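## Task

Carry the tray from the staging bench over to the work bench. Place the tray's sample tube (cap marked with an orange dot) in the middle hole of one rotor adapter of the centrifuge, and place the water blank (cap marked white) in the middle hole of the adapter directly across from it. Every tube has to be pushed fully down and every rotor bucket must hang vertically. Any tube touching the floor means failure. The bottles on the tray must finish upright inside it, and the tray must finish resting on the work bench with nothing sticking out past its edge. One or both robots may be used. At the end, release everything and back away. A robot that falls or is left leaning means failure, and anything that stays put only because a robot holds it is not counted.

## Robot and tools

ROBOTS. Two identical Hello Robot Stretch 3 units, r1 and r2. Each has a two-wheel differential base (0.33 m long, 0.34 m wide, passive omni wheel at the rear), a mast with a lift, a telescoping arm that reaches out to the robot's right side, a wrist (yaw, pitch, roll), a two-finger gripper, and a pan/tilt head. The arm cannot move the hand forward or back; drive the base for that. The base cannot strafe. Spinning in place pivots about the point between the drive wheels, 0.05 m behind the front edge; with arm retracted and wrist folded the sweep radius is 0.28 m, and an unfolded level wrist reaches past it.

FRAMES. Base frame: origin on the floor between the drive wheels, x forward, y left, z up. hand_pose is expressed in it, at the point where closed fingertips meet; with all wrist joints at 0 that frame has x up, y along the arm toward the mast, z toward the robot's rear. The odometry frame is the base frame at scene start. Each robot reports only in its own frames, so relative placement of r1 and r2 comes from images, lidar_m and the depth grids.

execute_actions. Arguments: "actions", a list holding one action or nothing (empty returns state and images only), and optional "cameras" (names like r1_head_camera, r1_nav_camera, r1_wrist_camera, same for r2, or "all"; null/omitted means all, [] means none). The action maps "r1" and/or "r2" to an object with "base", "joints" and optional "contact_limits". Everything in one action starts at once; parts may finish at different times; an action runs at most 15 s.
- base: exactly one key. translate_m is a relative drive in metres from the base position in the latest reported state, forward positive, -1 to 1. rotate_rad is a relative turn in radians, counter-clockwise (left) positive, -3.2 to 3.2.
- joints: absolute targets, each by name: lift_m 0 to 1.1 m (arm height); arm_m 0 to 0.52 m (extension); wrist_yaw_rad -1.345 to 4.42 (0 along the arm, positive toward the front, 3.0 tucked over the base); wrist_pitch_rad -1.57 to 0.451 (0 level, negative tips fingers down); wrist_roll_rad -2.911 to 2.911 (0 fingers side by side); gripper_m -0.089 to 0.179 (bigger is wider; real fingertip gap is about 0.007 less when almost shut, 0.025 less when fully open, zero under 0.007); head_pan_rad -3.953 to 1.73 (0 forward, positive left, -1.57 faces along the arm); head_tilt_rad -1.53 to 0.419 (negative down). Done tolerances: 0.004 for lift, arm, gripper; 0.02 for yaw, roll, head; 0.05 for pitch.
- contact_limits: {"arm_m": effort %, 1 to 100}; the arm halts (contact_stop) when its effort hits that level and holds no harder until the next action. Small values are gentler but may stop immediately.
Anything left out of an action may still be driving toward an earlier target. A bad key or out-of-range number rejects the whole call with no motion. If a result shows a stop, remaining calls in that same reply are skipped.

wait: {"seconds": 0 to 10}; nothing new is commanded; returns state and images.
zoom_image: {"camera", "region": [x0, y0, x1, y1]} in pixels of that camera's latest full image, top-left origin, at most 504 by 504.
finished_scene: {"scene": 1 or 2}; irreversible, reports success, then the next task appears.

RESULTS. base_status / joint_status: done (for the base, wheels turned the commanded amount, slip included), off_target (stopped short, may still push), contact_stop, time_out, torque_fault (the last three drop the target). on_its_own lists uncommanded parts; "held at" is a target, not a position. motor_effort in % (positive toward larger values; bracket = noisy peak; per-motor bias). lidar_m: 12 distances in m from the base origin, 30-degree sectors starting straight ahead, counter-clockwise (4th left, 7th rear, 10th right), plane 0.17 m up, range 0.15 to 12, "-" nothing; misses glass and thin legs, sees the other robot. wrist_depth_mm (45 to 1000) and head_depth_mm (280 to 4000, image sideways): 7x7 median depths from top-left. base_odometry, heading (-3.142 to 3.142, left positive), turned_by_wheels, turned_by_imu, base_tilt in degrees (forward/right positive, fixed offset up to about 4). The pictures line orders the images. Calibration: OpenCV K and distortion; T_world_to_cam maps the carrying robot's base frame into the camera frame; small fixed errors, larger for the wrist camera.

CAUTIONS. Base is fast (0.30 m/s, 1.9 rad/s) only with lift below 0.30, arm below 0.03 and wrist_yaw_rad above 2.54; else 0.10 m/s, 0.63 rad/s. Fold or unfold the wrist only with lift 0.32 to 0.95, pitch -0.4, roll near 0; once folded the lift may drop to 0.25. Yaw under -0.4 needs pitch at -0.5 or lower. Grip by commanding below object width; release by opening at least 0.02 past the touch value; readings do not confirm a grasp. Lift and arm go slack after contact_stop; a loaded lift may sink. Base, wrist and head never auto-stop; wrist servos overloaded for seconds shut off for 10 s. Pushing an immovable thing with the hand above about 0.45 m, repeated pushes, or driving while gripping something fixed can tip a robot; if tilted, back off in small steps, free the hand, lower lift to about 0.2. Robots must never press into each other (nothing in the state reports it); their travel for one command can differ by up to 2.5 cm per metre, risky when sharing a load. Loose objects may get nudged occasionally. Avoid drops, slams and tubes reaching the floor.

Each tool is called by a JSON object that holds its "fn" and its "kwargs".

## Session

{"fn": "execute_actions", "kwargs": {"actions": []}}

Scene clock: 0.00 s.
r1.base_odometry: x=+0.000 y=+0.000 heading=+0.000 (m, m, rad; r1's odometry frame)
r1.turned_by_wheels: +0.000 (rad since the last result)
r1.turned_by_imu: +0.000 (rad since the last result)
r1.base_tilt: forward=-0.7 right=-0.3 (deg)
r1.lidar_m: 1.48 2.99 1.74 2.88 1.60 0.86 0.71 0.70 0.78 1.24 3.09 2.42
r1.head_depth_mm: 1935 2851 - - - 1830 2406 / 1938 2889 - - - 1771 2315 / 1959 2943 - - - 1609 2250 / 1971 2982 - - - 1888 2130 / 1997 3037 - - - 3251 2130 / 2022 3094 - - - 3471 2313 / 2025 3114 3963 3938 3924 3402 2286
r1.base_status: not commanded
r1.joint_positions: lift_m=+0.552 arm_m=-0.001 wrist_yaw_rad=+2.892 wrist_pitch_rad=-0.480 wrist_roll_rad=+0.008 gripper_m=+0.037 head_pan_rad=+0.001 head_tilt_rad=-0.014
r1.joint_status: not commanded
r1.motor_effort: left_wheel=+0 right_wheel=-1 lift_m=+23 arm_m=-1 wrist_yaw_rad=-1 wrist_pitch_rad=+6 wrist_roll_rad=+0 gripper_m=+0 head_pan_rad=+0 head_tilt_rad=+1 (%)
r1.hand_pose: x=+0.0323 y=+0.0655 z=+0.5513 quat_wxyz=(+0.253, +0.705, +0.080, +0.658) (m; r1's base frame)
r1.wrist_depth_mm: - - - - - - - / - - - - - - - / - - - - - - - / - - - - - - - / 987 - 991 924 942 931 925 / 855 786 - 806 - 764 765 / 719 722 689 709 667 679 673
r2.base_odometry: x=+0.000 y=+0.000 heading=+0.000 (m, m, rad; r2's odometry frame)
r2.turned_by_wheels: +0.000 (rad since the last result)
r2.turned_by_imu: +0.000 (rad since the last result)
r2.base_tilt: forward=+0.7 right=-0.8 (deg)
r2.lidar_m: 1.36 4.33 1.53 1.10 1.06 1.09 1.48 3.85 1.41 1.24 2.97 1.38
r2.head_depth_mm: 1946 2883 - - - 1575 2149 / 1935 2864 - - - 1612 2262 / 1915 2795 - - - 1645 2485 / 1922 2775 - - - 1975 2510 / 1899 2589 - - - 2676 2446 / 1874 2546 - - 2806 2796 2440 / 1882 2530 - - - 3708 2604
r2.base_status: not commanded
r2.joint_positions: lift_m=+0.397 arm_m=-0.001 wrist_yaw_rad=+3.003 wrist_pitch_rad=-0.458 wrist_roll_rad=+0.019 gripper_m=+0.037 head_pan_rad=+0.000 head_tilt_rad=-0.001
r2.joint_status: not commanded
r2.motor_effort: left_wheel=-1 right_wheel=+0 lift_m=+35 arm_m=+1 wrist_yaw_rad=+1 wrist_pitch_rad=+6 wrist_roll_rad=+0 gripper_m=-1 head_pan_rad=+0 head_tilt_rad=+1 (%)
r2.hand_pose: x=+0.0089 y=+0.0731 z=+0.4003 quat_wxyz=(+0.209, +0.704, +0.111, +0.669) (m; r2's base frame)
r2.wrist_depth_mm: 811 - - - - - - / 848 - - - - - - / 897 979 - - - - - / 865 858 850 857 852 847 853 / 723 714 - 720 715 720 708 / 616 619 - 616 627 611 601 / 537 542 - 561 535 531 537
pictures: r1_head_camera (sideways: a quarter turn clockwise sets it upright), r1_nav_camera (sideways: a quarter turn counterclockwise sets it upright), r1_wrist_camera, r2_head_camera (sideways: a quarter turn clockwise sets it upright), r2_nav_camera (sideways: a quarter turn counterclockwise sets it upright), r2_wrist_camera
Images, in order (width x height): r1_head_camera 896x504, r1_nav_camera 672x504, r1_wrist_camera 644x364, r2_head_camera 896x504, r2_nav_camera 672x504, r2_wrist_camera 644x364.

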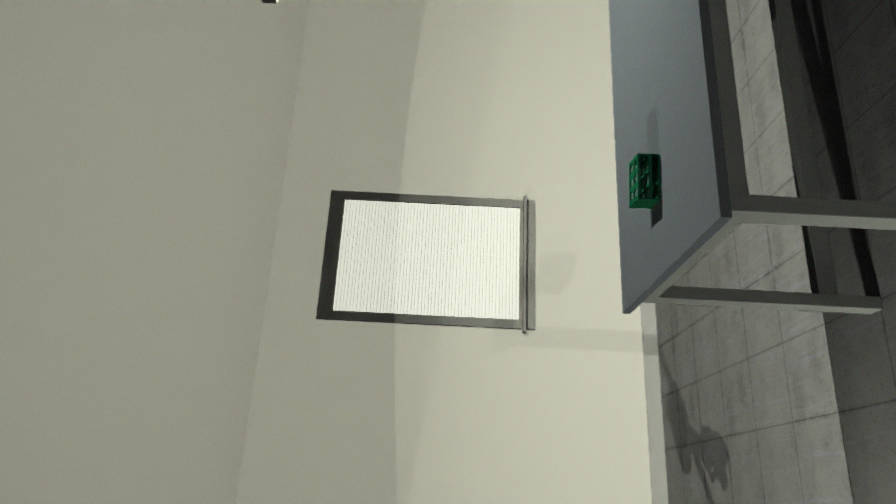

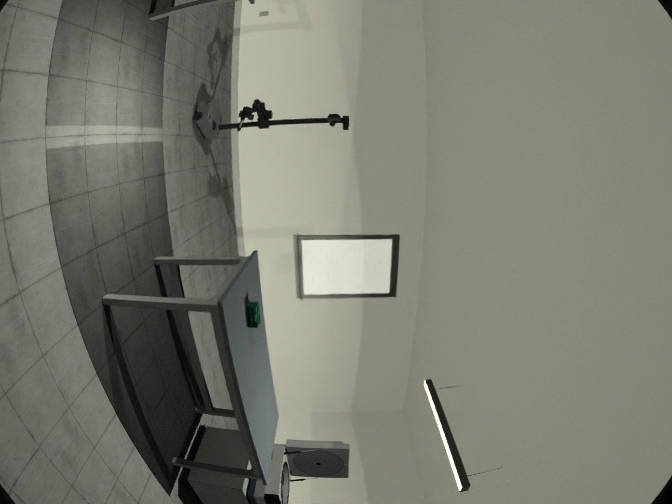

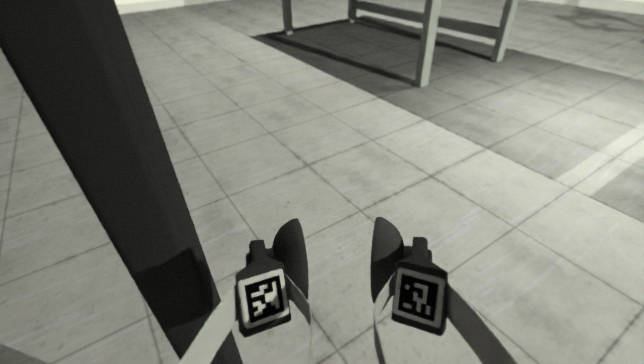

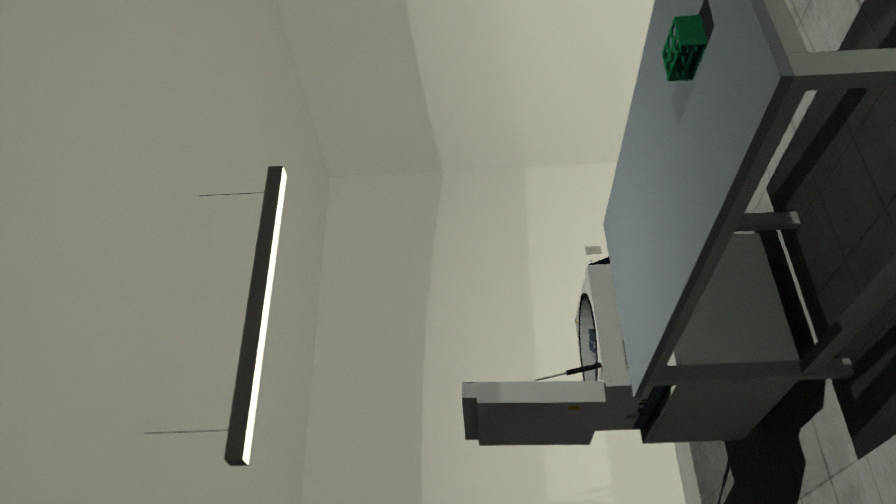

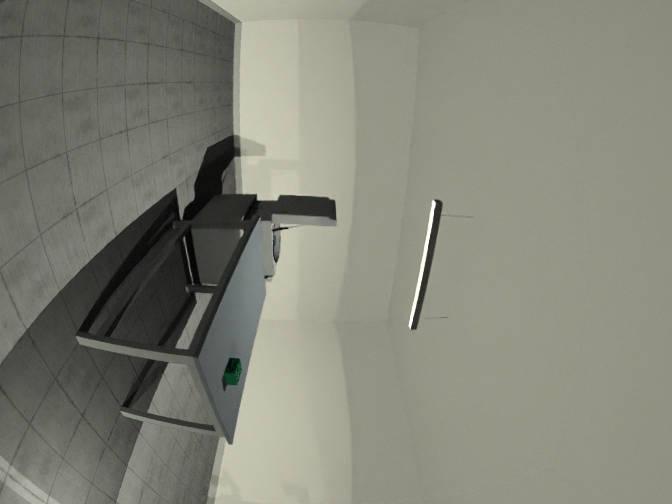

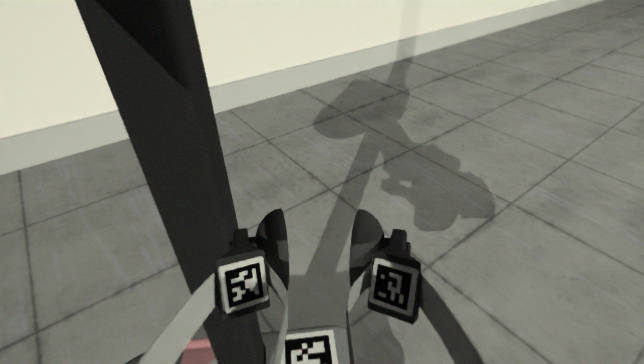

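{"fn": "execute_actions", "kwargs": {"actions": [{"r1":{"joints":{"head_pan_rad":-3.0,"head_tilt_rad":-0.3}},"r2":{"joints":{"head_pan_rad":1.6,"head_tilt_rad":-0.3}}}], "cameras": ["r1_head_camera","r1_nav_camera","r2_nav_camera"]}}

{"fn": "execute_actions", "kwargs": {"actions": [{"r1":{"joints":{"head_pan_rad":1.5,"head_tilt_rad":-0.3}},"r2":{"joints":{"head_pan_rad":-3.0,"head_tilt_rad":-0.3}}}], "cameras": ["r1_nav_camera","r2_nav_camera"]}}

Scene clock: 3.47 s.
r1.base_odometry: x=+0.000 y=+0.000 heading=+0.000 (m, m, rad; r1's odometry frame)
r1.turned_by_wheels: +0.000 (rad since the last result)
r1.turned_by_imu: +0.000 (rad since the last result)
r1.base_tilt: forward=-0.7 right=-0.3 (deg)
r1.lidar_m: 1.48 3.00 1.75 2.89 1.60 0.85 0.71 0.70 0.78 1.24 3.09 2.43
r1.head_depth_mm: 634 670 711 754 805 861 933 / 622 657 693 736 787 839 904 / 610 642 679 721 767 819 877 / 599 629 664 704 751 798 856 / 587 617 651 688 730 778 831 / 577 605 640 675 714 761 811 / 567 594 626 661 699 741 789
r1.base_status: not commanded
r1.joint_positions: lift_m=+0.552 arm_m=-0.001 wrist_yaw_rad=+2.892 wrist_pitch_rad=-0.480 wrist_roll_rad=+0.008 gripper_m=+0.037 head_pan_rad=-2.993 head_tilt_rad=-0.296
r1.joint_status: all done
r1.motor_effort: left_wheel=+0(0) right_wheel=-1(0) lift_m=+24(24) arm_m=+0(0) wrist_yaw_rad=+0(1) wrist_pitch_rad=+6(6) wrist_roll_rad=+0(0) gripper_m=+1(1) head_pan_rad=-5(56) head_tilt_rad=-1(17) (%)
r1.hand_pose: x=+0.0323 y=+0.0655 z=+0.5513 quat_wxyz=(+0.253, +0.705, +0.080, +0.658) (m; r1's base frame)
r1.wrist_depth_mm: - - - - - - - / - - - - - - - / - - - - - - - / - - - - - - - / 976 - 956 943 963 899 871 / 815 807 - 800 - 785 777 / 709 711 681 700 670 688 683
r2.base_odometry: x=+0.000 y=+0.000 heading=+0.000 (m, m, rad; r2's odometry frame)
r2.turned_by_wheels: +0.000 (rad since the last result)
r2.turned_by_imu: +0.000 (rad since the last result)
r2.base_tilt: forward=+0.7 right=-0.9 (deg)
r2.lidar_m: 1.36 4.34 1.53 1.10 1.06 1.09 1.48 3.87 1.41 1.24 2.97 1.38
r2.head_depth_mm: 1340 1397 1467 1556 1650 1750 1605 / 1245 1305 1367 1437 1512 1596 1611 / 1162 1225 1266 1337 1400 1474 1523 / 1097 1137 1203 1243 1309 1368 1442 / 1031 1074 1125 1165 1223 1280 1348 / 982 1019 1056 1101 1142 1195 1255 / 934 968 1003 1037 1079 1120 1174
r2.base_status: not commanded
r2.joint_positions: lift_m=+0.397 arm_m=-0.001 wrist_yaw_rad=+3.003 wrist_pitch_rad=-0.458 wrist_roll_rad=+0.019 gripper_m=+0.037 head_pan_rad=+1.593 head_tilt_rad=-0.296
r2.joint_status: all done
r2.motor_effort: left_wheel=-1(1) right_wheel=+0(0) lift_m=+35(35) arm_m=+1(1) wrist_yaw_rad=+0(1) wrist_pitch_rad=+6(6) wrist_roll_rad=+0(0) gripper_m=+0(1) head_pan_rad=+5(55) head_tilt_rad=-2(16) (%)
r2.hand_pose: x=+0.0089 y=+0.0731 z=+0.4003 quat_wxyz=(+0.209, +0.704, +0.111, +0.669) (m; r2's base frame)
r2.wrist_depth_mm: 804 - - - - - - / 861 - - - - - - / 885 972 - - - - - / 859 866 848 857 845 851 842 / 715 724 - 712 717 703 716 / 604 621 - 614 631 610 615 / 538 545 - 566 538 533 532
pictures: r1_head_camera (sideways: a quarter turn clockwise sets it upright), r1_nav_camera (sideways: a quarter turn counterclockwise sets it upright), r2_nav_camera (sideways: a quarter turn counterclockwise sets it upright)
camera_calibration (this result's frames):
r1_head_camera: T_world_to_cam=[[0.26701, 0.0821442, -0.960187, 1.27296], [0.135068, -0.989716, -0.0471106, 0.0618731], [-0.954182, -0.117111, -0.275359, 0.325525], [0, 0, 0, 1]] pos_world=[-0.0376392, -0.00520673, 1.31483]
r1_nav_camera: T_world_to_cam=[[-0.285783, -0.0291633, 0.95785, -1.20514], [-0.175406, 0.984242, -0.022367, 0.0821877], [-0.942104, -0.174404, -0.286395, 0.339224], [0, 0, 0, 1]] pos_world=[-0.0104083, -0.0568763, 1.25333]
r2_nav_camera: T_world_to_cam=[[-0.0270741, 0.257082, 0.96601, -1.21841], [0.998213, 0.0584569, 0.0124196, 0.0291736], [-0.0532771, 0.96462, -0.258206, 0.296305], [0, 0, 0, 1]] pos_world=[-0.0463226, 0.0257051, 1.25314]
Images, in order (width x height): r1_head_camera 896x504, r1_nav_camera 672x504, r2_nav_camera 672x504.

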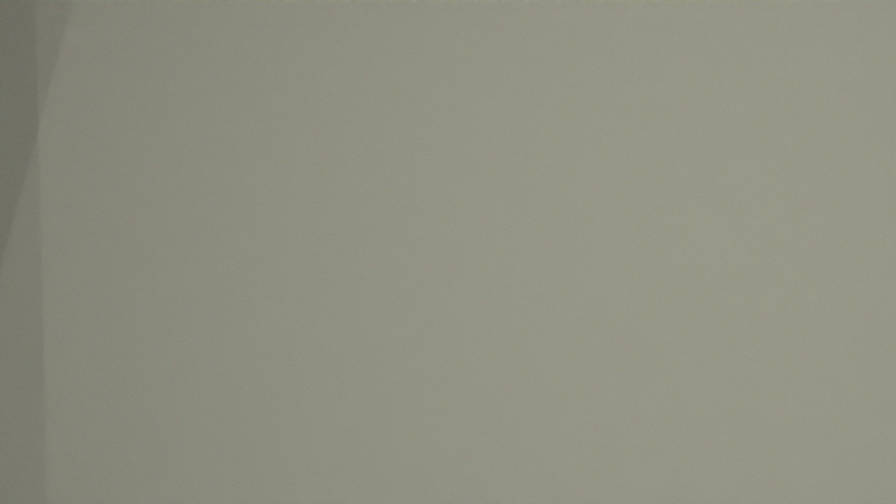

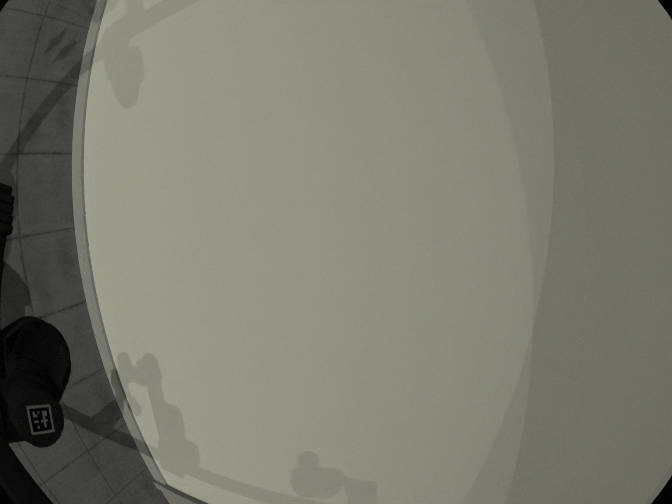

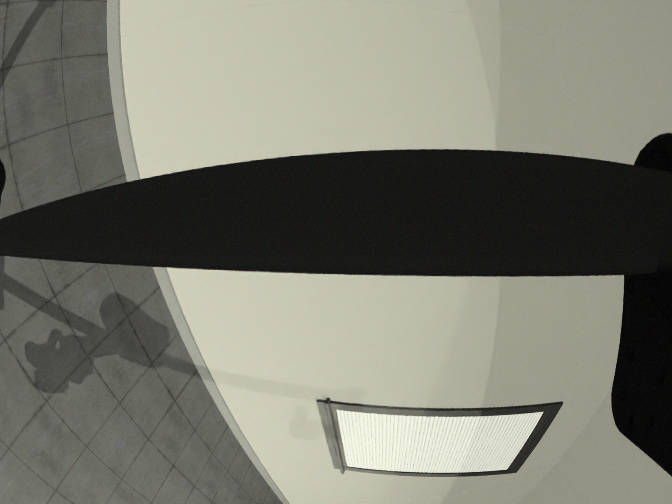

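Scene clock: 6.23 s.
r1.base_odometry: x=+0.000 y=+0.000 heading=+0.000 (m, m, rad; r1's odometry frame)
r1.turned_by_wheels: +0.000 (rad since the last result)
r1.turned_by_imu: +0.000 (rad since the last result)
r1.base_tilt: forward=-0.7 right=-0.3 (deg)
r1.lidar_m: 1.48 3.00 1.74 2.88 1.60 0.86 0.70 0.70 0.78 1.24 3.09 2.44
r1.head_depth_mm: 3638 - - 2209 2933 2118 1619 / - - - 2929 2944 2079 1624 / - - - - 2921 2071 1597 / - - - - 2882 2035 1591 / - - - - 2842 2013 1584 / - - - - 2790 2009 1576 / - - - - 2780 2003 1568
r1.base_status: not commanded
r1.joint_positions: lift_m=+0.552 arm_m=-0.001 wrist_yaw_rad=+2.892 wrist_pitch_rad=-0.480 wrist_roll_rad=+0.008 gripper_m=+0.037 head_pan_rad=+1.493 head_tilt_rad=-0.296
r1.joint_status: all done
r1.motor_effort: left_wheel=+1(0) right_wheel=-1(0) lift_m=+23(24) arm_m=-1(1) wrist_yaw_rad=-1(0) wrist_pitch_rad=+6(6) wrist_roll_rad=+0(1) gripper_m=+1(0) head_pan_rad=+4(56) head_tilt_rad=-1(3) (%)
r1.hand_pose: x=+0.0323 y=+0.0655 z=+0.5513 quat_wxyz=(+0.253, +0.705, +0.080, +0.658) (m; r1's base frame)
r1.wrist_depth_mm: - - - - - - - / - - - - - - - / - - - - - - - / - - - - - - - / 966 - 974 943 937 940 899 / 839 801 - 795 - 769 768 / 728 717 694 685 669 701 667
r2.base_odometry: x=+0.000 y=+0.000 heading=+0.000 (m, m, rad; r2's odometry frame)
r2.turned_by_wheels: +0.000 (rad since the last result)
r2.turned_by_imu: +0.000 (rad since the last result)
r2.base_tilt: forward=+0.7 right=-0.8 (deg)
r2.lidar_m: 1.36 4.35 1.52 1.10 1.06 1.09 1.48 3.85 1.41 1.24 2.98 1.38
r2.head_depth_mm: 1358 1418 1465 1518 1577 1635 1597 / 1554 1614 1684 1759 1839 1892 1602 / 1800 1890 1983 2110 2218 2091 1627 / 2165 2260 2435 2548 2628 2096 1626 / 2658 2844 3046 3272 2979 2092 1639 / 3398 3821 - - 2951 2136 1651 / 3701 3793 - - 2992 2131 1651
r2.base_status: not commanded
r2.joint_positions: lift_m=+0.397 arm_m=-0.001 wrist_yaw_rad=+3.003 wrist_pitch_rad=-0.458 wrist_roll_rad=+0.019 gripper_m=+0.037 head_pan_rad=-2.993 head_tilt_rad=-0.296
r2.joint_status: all done
r2.motor_effort: left_wheel=-1(1) right_wheel=+0(0) lift_m=+35(35) arm_m=+1(1) wrist_yaw_rad=+0(0) wrist_pitch_rad=+6(6) wrist_roll_rad=+0(0) gripper_m=+0(0) head_pan_rad=-4(49) head_tilt_rad=-1(2) (%)
r2.hand_pose: x=+0.0089 y=+0.0731 z=+0.4003 quat_wxyz=(+0.209, +0.704, +0.111, +0.669) (m; r2's base frame)
r2.wrist_depth_mm: 800 - - - - - - / 874 - - - - - - / 891 969 - - - - - / 863 857 854 857 853 852 844 / 716 712 - 707 723 707 703 / 619 614 - 612 631 612 612 / 538 549 - 560 535 540 539
pictures: r1_nav_camera (sideways: a quarter turn counterclockwise sets it upright), r2_nav_camera (sideways: a quarter turn counterclockwise sets it upright)
camera_calibration (this result's frames):
r1_nav_camera: T_world_to_cam=[[0.0358586, 0.285021, 0.95785, -1.2071], [0.998476, -0.0504514, -0.022367, 0.075027], [0.0419499, 0.957193, -0.286395, 0.333221], [0, 0, 0, 1]] pos_world=[-0.0456063, 0.0288773, 1.25333]
r2_nav_camera: T_world_to_cam=[[-0.251783, -0.059409, 0.965958, -1.21697], [-0.184274, 0.982796, 0.0124123, 0.0363964], [-0.950078, -0.174876, -0.258399, 0.302028], [0, 0, 0, 1]] pos_world=[-0.0127568, -0.0552519, 1.25314]
Images, in order (width x height): r1_nav_camera 672x504, r2_nav_camera 672x504.

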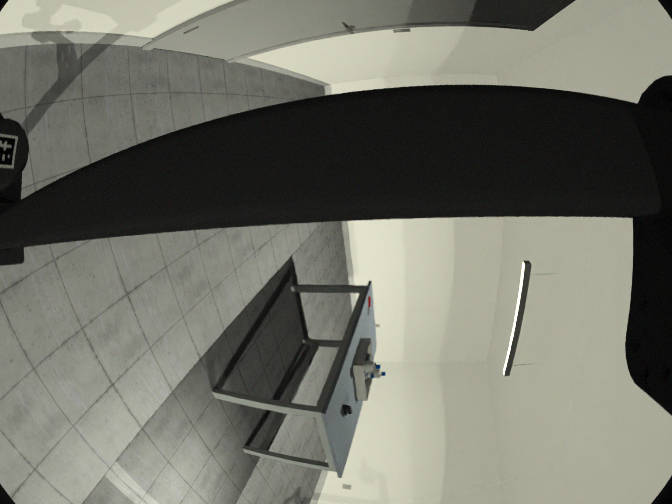

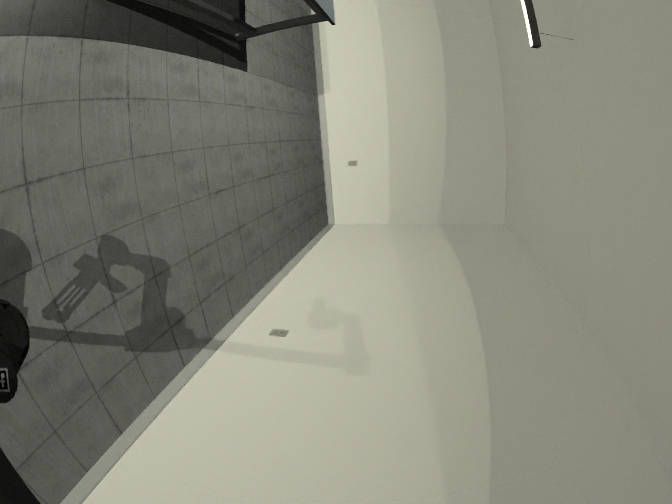

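{"fn": "execute_actions", "kwargs": {"actions": [{"r1":{"joints":{"head_pan_rad":1.05,"head_tilt_rad":-0.4}},"r2":{"joints":{"head_pan_rad":-1.3,"head_tilt_rad":-0.5}}}], "cameras": ["r1_head_camera","r1_nav_camera","r2_nav_camera"]}}

Scene clock: 9.47 s.
r1.base_odometry: x=+0.000 y=+0.000 heading=+0.000 (m, m, rad; r1's odometry frame)
r1.turned_by_wheels: +0.000 (rad since the last result)
r1.turned_by_imu: +0.000 (rad since the last result)
r1.base_tilt: forward=-0.8 right=-0.3 (deg)
r1.lidar_m: 1.48 3.00 1.75 2.88 1.60 0.85 0.71 0.70 0.78 1.25 3.10 2.42
r1.head_depth_mm: 3917 - - 3797 2471 1849 1487 / - - - 3431 2475 1841 1471 / - - - 3418 2437 1828 1472 / - - - 2772 2204 1814 1459 / - - 2418 3102 2382 1800 1451 / - - 2652 3406 2353 1784 1443 / - - - 3437 2338 1765 1429
r1.base_status: not commanded
r1.joint_positions: lift_m=+0.552 arm_m=-0.001 wrist_yaw_rad=+2.892 wrist_pitch_rad=-0.480 wrist_roll_rad=+0.008 gripper_m=+0.037 head_pan_rad=+1.057 head_tilt_rad=-0.395
r1.joint_status: all done
r1.motor_effort: left_wheel=+0(0) right_wheel=+0(0) lift_m=+23(24) arm_m=-1(1) wrist_yaw_rad=+0(0) wrist_pitch_rad=+6(6) wrist_roll_rad=+1(1) gripper_m=+1(1) head_pan_rad=-5(43) head_tilt_rad=-2(10) (%)
r1.hand_pose: x=+0.0323 y=+0.0655 z=+0.5513 quat_wxyz=(+0.253, +0.705, +0.080, +0.658) (m; r1's base frame)
r1.wrist_depth_mm: - - - - - - - / - - - - - - - / - - - - - - - / - - - - - - - / 944 - 925 895 990 897 904 / 838 791 - 802 - 779 807 / 698 698 685 704 668 687 673
r2.base_odometry: x=+0.000 y=+0.000 heading=+0.000 (m, m, rad; r2's odometry frame)
r2.turned_by_wheels: +0.000 (rad since the last result)
r2.turned_by_imu: +0.000 (rad since the last result)
r2.base_tilt: forward=+0.8 right=-0.8 (deg)
r2.lidar_m: 1.36 4.33 1.53 1.10 1.06 1.09 1.48 3.85 1.40 1.24 2.97 1.37
r2.head_depth_mm: 3672 - 1820 1368 1490 1559 1361 / 3511 3847 1837 2691 2106 1654 1362 / 3404 3683 3952 2686 2095 1654 1365 / 3328 3509 3784 2823 2110 1665 1376 / 3209 3475 3708 2901 2118 1678 1377 / 3165 3416 3597 2922 2134 1668 1380 / 3063 3260 3484 2952 2141 1675 1387
r2.base_status: not commanded
r2.joint_positions: lift_m=+0.397 arm_m=-0.001 wrist_yaw_rad=+3.003 wrist_pitch_rad=-0.458 wrist_roll_rad=+0.019 gripper_m=+0.037 head_pan_rad=-1.307 head_tilt_rad=-0.494
r2.joint_status: all done
r2.motor_effort: left_wheel=-1(1) right_wheel=+0(0) lift_m=+35(35) arm_m=+1(1) wrist_yaw_rad=+1(1) wrist_pitch_rad=+6(6) wrist_roll_rad=+0(0) gripper_m=+0(0) head_pan_rad=+5(52) head_tilt_rad=-3(14) (%)
r2.hand_pose: x=+0.0089 y=+0.0731 z=+0.4003 quat_wxyz=(+0.209, +0.704, +0.111, +0.669) (m; r2's base frame)
r2.wrist_depth_mm: 797 - - - - - - / 842 - - - - - - / 898 969 - - - - - / 863 856 861 851 847 837 846 / 725 721 - 716 732 713 710 / 618 610 - 616 631 610 615 / 536 544 - 569 534 535 535
pictures: r1_head_camera (sideways: a quarter turn clockwise sets it upright), r1_nav_camera (sideways: a quarter turn counterclockwise sets it upright), r2_nav_camera (sideways: a quarter turn counterclockwise sets it upright)
camera_calibration (this result's frames):
r1_head_camera: T_world_to_cam=[[-0.145158, -0.342115, -0.928378, 1.23394], [-0.865789, 0.498085, -0.0481771, 0.0693606], [0.478893, 0.796787, -0.368501, 0.438003], [0, 0, 0, 1]] pos_world=[0.0294112, 0.0386083, 1.31031]
r1_nav_camera: T_world_to_cam=[[0.198342, 0.32409, 0.925001, -1.16521], [0.882828, -0.469032, -0.0249656, 0.0791125], [0.425764, 0.821568, -0.379145, 0.451587], [0, 0, 0, 1]] pos_world=[-0.0310028, 0.0437287, 1.25101]
r2_nav_camera: T_world_to_cam=[[0.135881, -0.421352, 0.89666, -1.12888], [-0.95479, -0.29724, 0.00501278, 0.0507321], [0.264411, -0.856803, -0.442692, 0.534457], [0, 0, 0, 1]] pos_world=[0.0605149, -0.00265146, 1.24857]
Images, in order (width x height): r1_head_camera 896x504, r1_nav_camera 672x504, r2_nav_camera 672x504.

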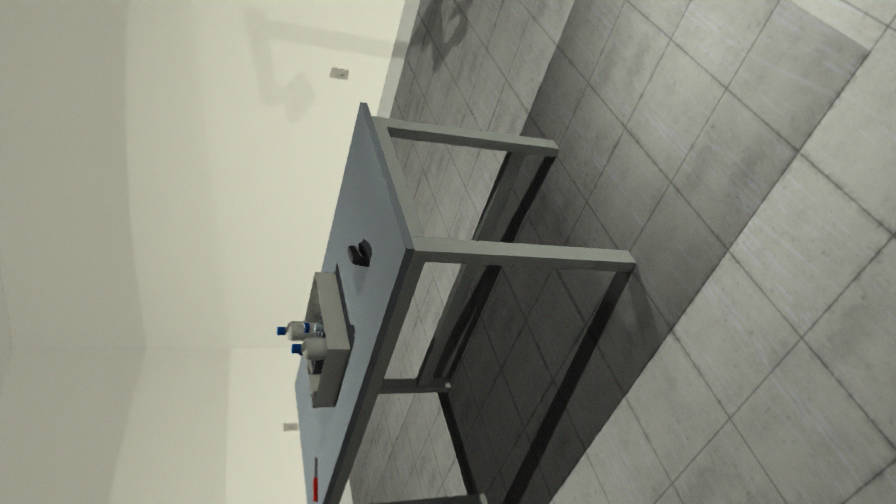

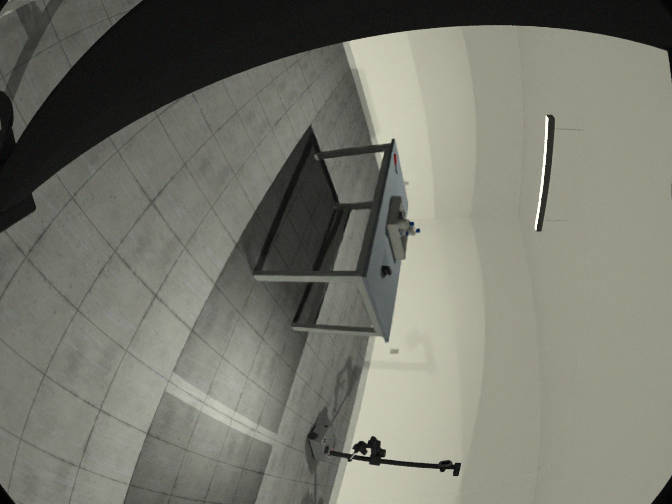

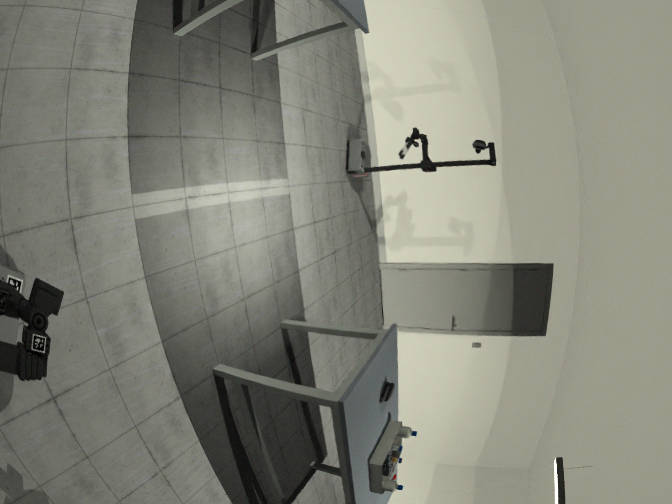

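{"fn": "execute_actions", "kwargs": {"actions": [{"r1":{"base":{"rotate_rad":1.44},"joints":{"lift_m":0.25,"wrist_yaw_rad":3.0}},"r2":{"base":{"rotate_rad":-0.35},"joints":{"lift_m":0.27,"head_pan_rad":-1.57,"head_tilt_rad":-0.6}}}], "cameras": []}}

{"fn": "execute_actions", "kwargs": {"actions": [{"r1":{"base":{"translate_m":1.0},"joints":{"head_pan_rad":-0.6}},"r2":{"base":{"translate_m":-0.75}}}], "cameras": []}}

{"fn": "execute_actions", "kwargs": {"actions": [{"r1":{"base":{"translate_m":0.9}},"r2":{"base":{"rotate_rad":0.87}}}], "cameras": ["r2_nav_camera"]}}

{"fn": "execute_actions", "kwargs": {"actions": [{"r1":{"base":{"rotate_rad":0.46},"joints":{"head_pan_rad":-1.57,"head_tilt_rad":-0.6}},"r2":{"base":{"translate_m":-1.0}}}], "cameras": ["r1_head_camera","r1_nav_camera","r2_nav_camera","r2_head_camera"]}}

Scene clock: 17.47 s.
r1.base_odometry: x=+0.000 y=+0.000 heading=+1.440 (m, m, rad; r1's odometry frame)
r1.turned_by_wheels: +1.440 (rad since the last result)
r1.turned_by_imu: +1.443 (rad since the last result)
r1.base_tilt: forward=-0.7 right=-0.3 (deg)
r1.lidar_m: 2.87 2.19 0.95 0.72 0.71 0.74 1.06 3.49 2.46 1.48 3.00 1.74
r1.head_depth_mm: 1754 2003 2427 2923 2489 1859 1487 / 1416 1579 1775 2069 2253 1853 1483 / 1204 1303 1429 1612 1830 1816 1462 / 1051 1138 1235 1363 1500 1637 1453 / 924 989 1063 1150 1246 1375 1407 / 825 875 934 1002 1077 1167 1262 / 745 786 831 884 945 1010 1089
r1.base_status: done
r1.joint_positions: lift_m=+0.250 arm_m=-0.001 wrist_yaw_rad=+2.999 wrist_pitch_rad=-0.481 wrist_roll_rad=+0.008 gripper_m=+0.037 head_pan_rad=+1.057 head_tilt_rad=-0.396
r1.joint_status: all done
r1.motor_effort: left_wheel=-1(6) right_wheel=+1(4) lift_m=+21(21) arm_m=-1(1) wrist_yaw_rad=+1(2) wrist_pitch_rad=+7(6) wrist_roll_rad=+1(1) gripper_m=+1(1) head_pan_rad=-5(5) head_tilt_rad=-2(2) (%)
r1.hand_pose: x=+0.0096 y=+0.0699 z=+0.2490 quat_wxyz=(+0.218, +0.700, +0.118, +0.670) (m; r1's base frame)
r1.wrist_depth_mm: 540 - 694 812 995 - - / 576 - 758 890 994 - 997 / 602 680 796 758 752 749 727 / 630 640 636 610 617 597 589 / 540 529 537 536 524 499 501 / 473 - - - - 429 426 / - - - - 373 379 378
r2.base_odometry: x=+0.000 y=+0.000 heading=-0.350 (m, m, rad; r2's odometry frame)
r2.turned_by_wheels: -0.350 (rad since the last result)
r2.turned_by_imu: -0.352 (rad since the last result)
r2.base_tilt: forward=+0.8 right=-0.8 (deg)
r2.lidar_m: 1.35 1.67 2.62 1.31 1.06 1.06 1.16 1.80 2.39 1.24 1.78 2.97
r2.head_depth_mm: 3822 - 3289 2378 1842 1512 1277 / - - 3003 2396 1854 1520 1282 / - 2315 3138 2300 1865 1521 1280 / - 2368 2865 2397 1876 1528 1292 / - 2112 1585 2407 1793 1528 1295 / - - 1409 2138 1704 1535 1290 / 3924 - 1425 2399 1884 1535 1297
r2.base_status: done
r2.joint_positions: lift_m=+0.271 arm_m=-0.001 wrist_yaw_rad=+3.003 wrist_pitch_rad=-0.459 wrist_roll_rad=+0.019 gripper_m=+0.037 head_pan_rad=-1.563 head_tilt_rad=-0.593
r2.joint_status: all done
r2.motor_effort: left_wheel=+2(7) right_wheel=-4(8) lift_m=+19(33) arm_m=+1(1) wrist_yaw_rad=+0(0) wrist_pitch_rad=+6(6) wrist_roll_rad=+0(0) gripper_m=+0(0) head_pan_rad=-4(29) head_tilt_rad=-2(11) (%)
r2.hand_pose: x=+0.0089 y=+0.0730 z=+0.2742 quat_wxyz=(+0.209, +0.704, +0.111, +0.669) (m; r2's base frame)
r2.wrist_depth_mm: 842 - - - - - - / 892 - - - - - - / 817 808 798 809 816 809 797 / 657 654 651 652 646 651 642 / 548 548 - 553 548 540 537 / 481 - - - 480 470 470 / - - - - 409 404 405
pictures: none
No camera images: the call's "cameras" was empty. Leave "cameras" out to get every camera's image.

Scene clock: 22.50 s.
r1.base_odometry: x=+0.131 y=+0.991 heading=+1.440 (m, m, rad; r1's odometry frame)
r1.turned_by_wheels: +0.000 (rad since the last result)
r1.turned_by_imu: +0.006 (rad since the last result)
r1.base_tilt: forward=-0.7 right=-0.3 (deg)
r1.lidar_m: 1.87 3.64 1.52 1.18 1.17 1.22 1.75 3.10 1.77 3.73 0.92 1.63
r1.head_depth_mm: 3231 3397 3529 1544 2191 1787 1484 / 3333 3534 3755 1509 1060 1669 1430 / 3559 3729 3980 1491 1102 1821 1429 / 3695 3985 - 1465 1154 1810 1459 / 3911 - - 1355 2099 1803 1447 / - - - 1357 2241 1794 1435 / - - - 1431 2338 1775 1429
r1.base_status: done
r1.joint_positions: lift_m=+0.250 arm_m=-0.001 wrist_yaw_rad=+2.999 wrist_pitch_rad=-0.481 wrist_roll_rad=+0.008 gripper_m=+0.037 head_pan_rad=-0.593 head_tilt_rad=-0.396
r1.joint_status: all done
r1.motor_effort: left_wheel=-1(4) right_wheel=+1(5) lift_m=+22(21) arm_m=-1(0) wrist_yaw_rad=+1(0) wrist_pitch_rad=+7(7) wrist_roll_rad=+0(0) gripper_m=+0(1) head_pan_rad=-5(56) head_tilt_rad=-2(2) (%)
r1.hand_pose: x=+0.0094 y=+0.0699 z=+0.2490 quat_wxyz=(+0.218, +0.700, +0.118, +0.670) (m; r1's base frame)
r1.wrist_depth_mm: 859 - - - - - - / 911 - - - - - 993 / 829 809 779 798 774 745 744 / 641 623 628 610 610 606 603 / 527 523 541 529 531 504 498 / 468 - - - - 431 427 / - - - - 375 378 374
r2.base_odometry: x=-0.705 y=+0.257 heading=-0.350 (m, m, rad; r2's odometry frame)
r2.turned_by_wheels: +0.000 (rad since the last result)
r2.turned_by_imu: -0.001 (rad since the last result)
r2.base_tilt: forward=+0.7 right=-0.8 (deg)
r2.lidar_m: 2.11 2.65 1.18 0.59 0.48 0.47 0.52 0.81 3.77 1.93 1.58 3.08
r2.head_depth_mm: 3381 3643 3284 2381 1844 1508 1284 / 3549 3921 3301 2388 1849 1522 1279 / 3753 - 3353 2400 1864 1520 1284 / - - 3359 2391 1875 1529 1283 / - - 3060 2386 1857 1527 1293 / - 2370 3386 2321 1856 1524 1291 / - 2416 3052 2431 1876 1524 1300
r2.base_status: done
r2.joint_positions: lift_m=+0.271 arm_m=-0.001 wrist_yaw_rad=+3.003 wrist_pitch_rad=-0.459 wrist_roll_rad=+0.019 gripper_m=+0.037 head_pan_rad=-1.563 head_tilt_rad=-0.593
r2.joint_status: not commanded
r2.motor_effort: left_wheel=+1(6) right_wheel=-3(12) lift_m=+19(19) arm_m=+1(1) wrist_yaw_rad=+0(1) wrist_pitch_rad=+6(6) wrist_roll_rad=+0(0) gripper_m=+0(1) head_pan_rad=-4(4) head_tilt_rad=-2(3) (%)
r2.hand_pose: x=+0.0089 y=+0.0730 z=+0.2742 quat_wxyz=(+0.209, +0.704, +0.111, +0.669) (m; r2's base frame)
r2.wrist_depth_mm: 399 - 636 868 - - - / 419 - 678 922 - - - / 438 494 726 817 802 820 801 / 458 527 646 645 644 647 643 / 464 525 - 546 550 534 539 / 470 - - - 476 466 463 / - - - - 412 409 406
pictures: none
No camera images: the call's "cameras" was empty. Leave "cameras" out to get every camera's image.

Scene clock: 27.27 s.
r1.base_odometry: x=+0.248 y=+1.884 heading=+1.440 (m, m, rad; r1's odometry frame)
r1.turned_by_wheels: +0.000 (rad since the last result)
r1.turned_by_imu: +0.005 (rad since the last result)
r1.base_tilt: forward=-0.8 right=-0.3 (deg)
r1.lidar_m: 0.96 2.93 2.07 1.57 1.55 1.65 2.38 2.39 0.74 1.16 1.14 1.21
r1.head_depth_mm: 2782 2982 3163 3275 970 700 615 / 2943 3122 3321 3473 939 721 611 / 3091 3314 3520 3560 954 746 642 / 3328 3533 3758 3589 990 750 1345 / 3517 3760 - 1447 982 743 1410 / 3728 3923 - 3444 970 768 1435 / 3434 3658 3861 3409 949 845 1431
r1.base_status: done
r1.joint_positions: lift_m=+0.250 arm_m=-0.001 wrist_yaw_rad=+2.999 wrist_pitch_rad=-0.481 wrist_roll_rad=+0.008 gripper_m=+0.037 head_pan_rad=-0.593 head_tilt_rad=-0.396
r1.joint_status: not commanded
r1.motor_effort: left_wheel=-2(5) right_wheel=+1(6) lift_m=+21(21) arm_m=-1(1) wrist_yaw_rad=+0(1) wrist_pitch_rad=+7(7) wrist_roll_rad=+1(0) gripper_m=+0(1) head_pan_rad=-5(5) head_tilt_rad=-1(2) (%)
r1.hand_pose: x=+0.0094 y=+0.0699 z=+0.2490 quat_wxyz=(+0.218, +0.700, +0.118, +0.670) (m; r1's base frame)
r1.wrist_depth_mm: - - - - - - - / - - - - - - - / 822 811 812 767 750 748 727 / 657 649 623 611 613 613 595 / 538 529 535 536 521 500 492 / 476 - - - - 434 429 / - - - - 365 376 375
r2.base_odometry: x=-0.705 y=+0.257 heading=+0.520 (m, m, rad; r2's odometry frame)
r2.turned_by_wheels: +0.870 (rad since the last result)
r2.turned_by_imu: +0.874 (rad since the last result)
r2.base_tilt: forward=+0.6 right=-0.8 (deg)
r2.lidar_m: 2.00 0.69 0.49 0.47 0.49 0.66 1.72 2.26 1.63 1.58 2.10 2.16
r2.head_depth_mm: 3717 - 2849 2370 1837 1506 1284 / 3682 3886 2830 2389 1846 1520 1288 / 3643 3850 2261 2217 1854 1516 1290 / 3620 - 3362 2398 1861 1531 1282 / 3686 - 3386 2418 1869 1530 1289 / 3593 - 3399 2422 1875 1538 1299 / 3615 - 3436 2426 1878 1533 1292
r2.base_status: done
r2.joint_positions: lift_m=+0.271 arm_m=-0.001 wrist_yaw_rad=+3.003 wrist_pitch_rad=-0.459 wrist_roll_rad=+0.019 gripper_m=+0.037 head_pan_rad=-1.563 head_tilt_rad=-0.593
r2.joint_status: not commanded
r2.motor_effort: left_wheel=-4(11) right_wheel=+3(12) lift_m=+19(20) arm_m=+1(1) wrist_yaw_rad=+1(0) wrist_pitch_rad=+6(6) wrist_roll_rad=+0(0) gripper_m=+0(0) head_pan_rad=-4(4) head_tilt_rad=-2(3) (%)
r2.hand_pose: x=+0.0089 y=+0.0730 z=+0.2742 quat_wxyz=(+0.209, +0.704, +0.111, +0.669) (m; r2's base frame)
r2.wrist_depth_mm: 447 - 471 486 503 519 538 / 476 - 512 529 549 576 600 / 525 537 565 583 609 624 654 / 564 583 598 617 626 650 647 / 540 546 - 557 553 542 539 / 481 - - - 477 465 468 / - - - - 408 406 407
pictures: r2_nav_camera (sideways: a quarter turn counterclockwise sets it upright)
camera_calibration (this result's frames):
r2_nav_camera: T_world_to_cam=[[0.0254427, -0.528803, 0.848363, -1.06522], [-0.998934, -0.0461459, 0.00119461, 0.0559726], [0.0385168, -0.847489, -0.529413, 0.648674], [0, 0, 0, 1]] pos_world=[0.05803, -0.0109618, 1.24704]
Images, in order (width x height): r2_nav_camera 672x504.

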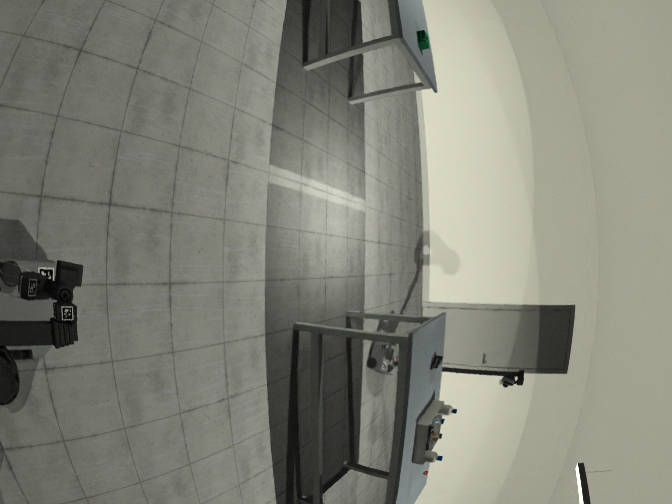

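Scene clock: 32.27 s.
r1.base_odometry: x=+0.248 y=+1.884 heading=+1.900 (m, m, rad; r1's odometry frame)
r1.turned_by_wheels: +0.460 (rad since the last result)
r1.turned_by_imu: +0.460 (rad since the last result)
r1.base_tilt: forward=-0.8 right=-0.3 (deg)
r1.lidar_m: 2.92 2.19 1.58 1.54 1.59 2.21 2.40 0.74 1.19 1.14 1.19 0.96
r1.head_depth_mm: 2798 3079 3380 1006 774 683 1289 / 2794 3111 3330 995 767 678 1288 / 2822 3109 3269 990 763 711 1279 / 2776 3069 3031 747 755 1392 1274 / 2825 3080 3162 923 750 1389 1266 / 2810 3114 3156 893 746 1382 1259 / 2850 3151 3294 900 739 1374 1249
r1.base_status: done
r1.joint_positions: lift_m=+0.250 arm_m=-0.001 wrist_yaw_rad=+2.999 wrist_pitch_rad=-0.481 wrist_roll_rad=+0.008 gripper_m=+0.037 head_pan_rad=-1.563 head_tilt_rad=-0.593
r1.joint_status: all done
r1.motor_effort: left_wheel=-2(6) right_wheel=+1(6) lift_m=+21(21) arm_m=+0(1) wrist_yaw_rad=+1(1) wrist_pitch_rad=+6(7) wrist_roll_rad=+1(0) gripper_m=+0(1) head_pan_rad=-4(55) head_tilt_rad=-2(15) (%)
r1.hand_pose: x=+0.0094 y=+0.0699 z=+0.2490 quat_wxyz=(+0.218, +0.700, +0.118, +0.670) (m; r1's base frame)
r1.wrist_depth_mm: - - - - - - - / - - - - - - 985 / 814 809 791 809 765 772 744 / 652 633 632 612 615 595 587 / 535 531 539 533 529 500 491 / 463 - - - - 434 426 / - - - - 377 379 372
r2.base_odometry: x=-1.572 y=-0.240 heading=+0.520 (m, m, rad; r2's odometry frame)
r2.turned_by_wheels: +0.000 (rad since the last result)
r2.turned_by_imu: -0.002 (rad since the last result)
r2.base_tilt: forward=+0.7 right=-0.9 (deg)
r2.lidar_m: 1.92 0.66 0.47 0.45 0.47 0.63 1.63 2.89 1.65 1.58 1.63 2.89
r2.head_depth_mm: 3738 - 2838 2279 1843 1514 1284 / 3697 - 2441 2373 1864 1515 1279 / 3691 3811 2853 2397 1857 1527 1278 / 3670 3857 2862 2412 1858 1524 1288 / 3618 2153 1699 2402 1861 1533 1294 / 3652 3803 1707 2430 1873 1532 1294 / 3627 3941 1721 2421 1861 1532 1289
r2.base_status: done
r2.joint_positions: lift_m=+0.271 arm_m=-0.001 wrist_yaw_rad=+3.003 wrist_pitch_rad=-0.459 wrist_roll_rad=+0.019 gripper_m=+0.037 head_pan_rad=-1.563 head_tilt_rad=-0.593
r2.joint_status: not commanded
r2.motor_effort: left_wheel=-3(13) right_wheel=+2(6) lift_m=+19(19) arm_m=+1(1) wrist_yaw_rad=+0(0) wrist_pitch_rad=+6(6) wrist_roll_rad=+0(0) gripper_m=+1(1) head_pan_rad=-4(4) head_tilt_rad=-3(3) (%)
r2.hand_pose: x=+0.0089 y=+0.0730 z=+0.2742 quat_wxyz=(+0.209, +0.704, +0.111, +0.669) (m; r2's base frame)
r2.wrist_depth_mm: 422 - 447 460 484 496 519 / 458 - 486 508 521 552 572 / 496 515 536 555 586 604 633 / 534 549 583 601 616 640 643 / 546 543 - 551 548 544 537 / 477 - - - 477 463 465 / - - - - 406 408 407
pictures: r1_head_camera (sideways: a quarter turn clockwise sets it upright), r1_nav_camera (sideways: a quarter turn counterclockwise sets it upright), r2_head_camera (sideways: a quarter turn clockwise sets it upright), r2_nav_camera (sideways: a quarter turn counterclockwise sets it upright)
camera_calibration (this result's frames):
r1_head_camera: T_world_to_cam=[[-0.0460035, 0.544579, -0.837447, 1.11473], [0.998761, 0.00916942, -0.0489023, 0.0589184], [-0.0189523, -0.838659, -0.544326, 0.669827], [0, 0, 0, 1]] pos_world=[0.0051306, -0.0458396, 1.30101]
r1_nav_camera: T_world_to_cam=[[-0.00909713, -0.554579, 0.832081, -1.04274], [-0.99918, -0.0277821, -0.0294407, 0.0964118], [0.0394442, -0.831667, -0.553872, 0.681298], [0, 0, 0, 1]] pos_world=[0.0599736, -0.00899153, 1.24784]
r2_head_camera: T_world_to_cam=[[0.024596, 0.533362, -0.84553, 1.11338], [0.999563, -0.0269738, 0.0120617, -0.0198437], [-0.016374, -0.845457, -0.533792, 0.64764], [0, 0, 0, 1]] pos_world=[0.00305461, -0.04682, 1.28734]
r2_nav_camera: T_world_to_cam=[[0.0254428, -0.528803, 0.848363, -1.06522], [-0.998934, -0.0461462, 0.00119461, 0.0559726], [0.038517, -0.847489, -0.529413, 0.648674], [0, 0, 0, 1]] pos_world=[0.05803, -0.0109618, 1.24704]
Images, in order (width x height): r1_head_camera 896x504, r1_nav_camera 672x504, r2_head_camera 896x504, r2_nav_camera 672x504.

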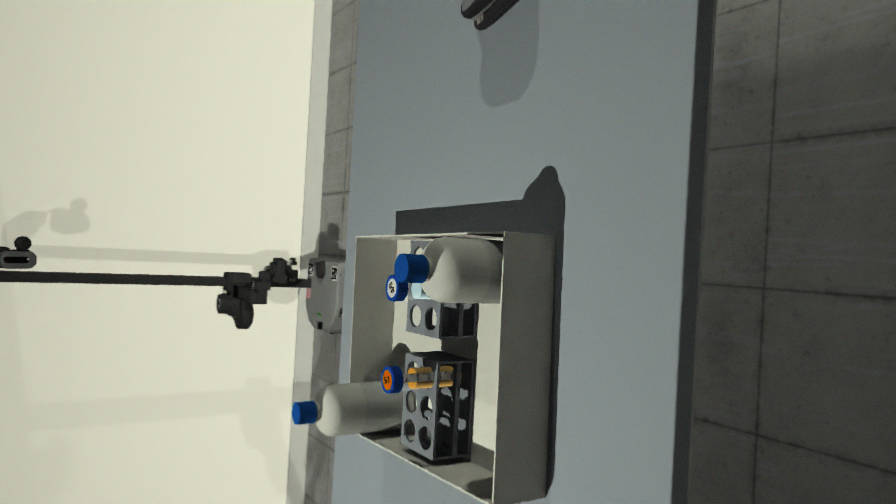

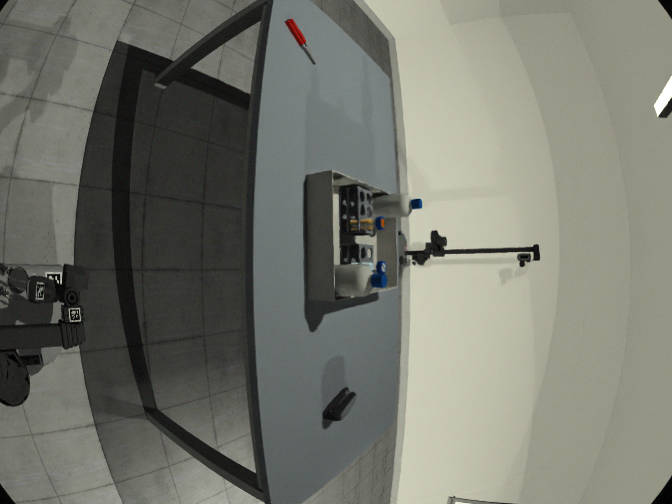

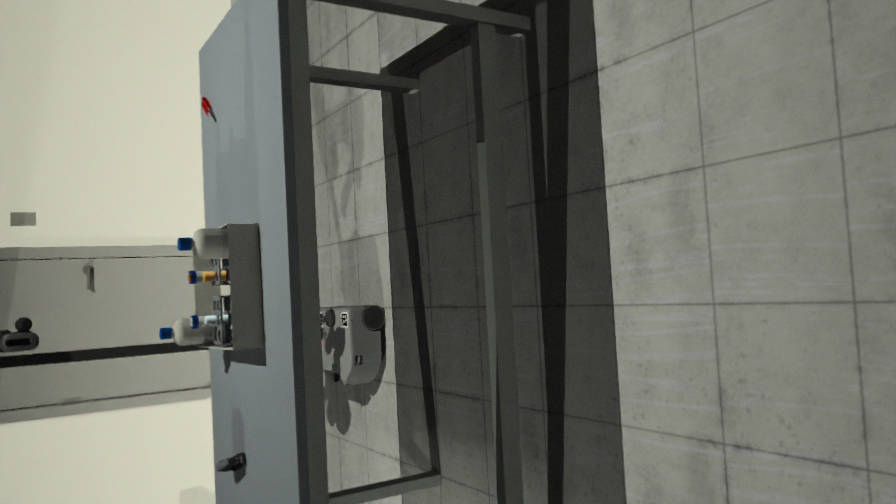

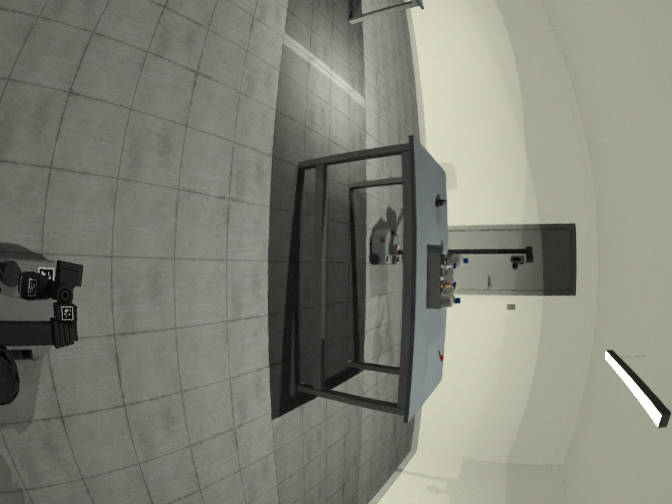

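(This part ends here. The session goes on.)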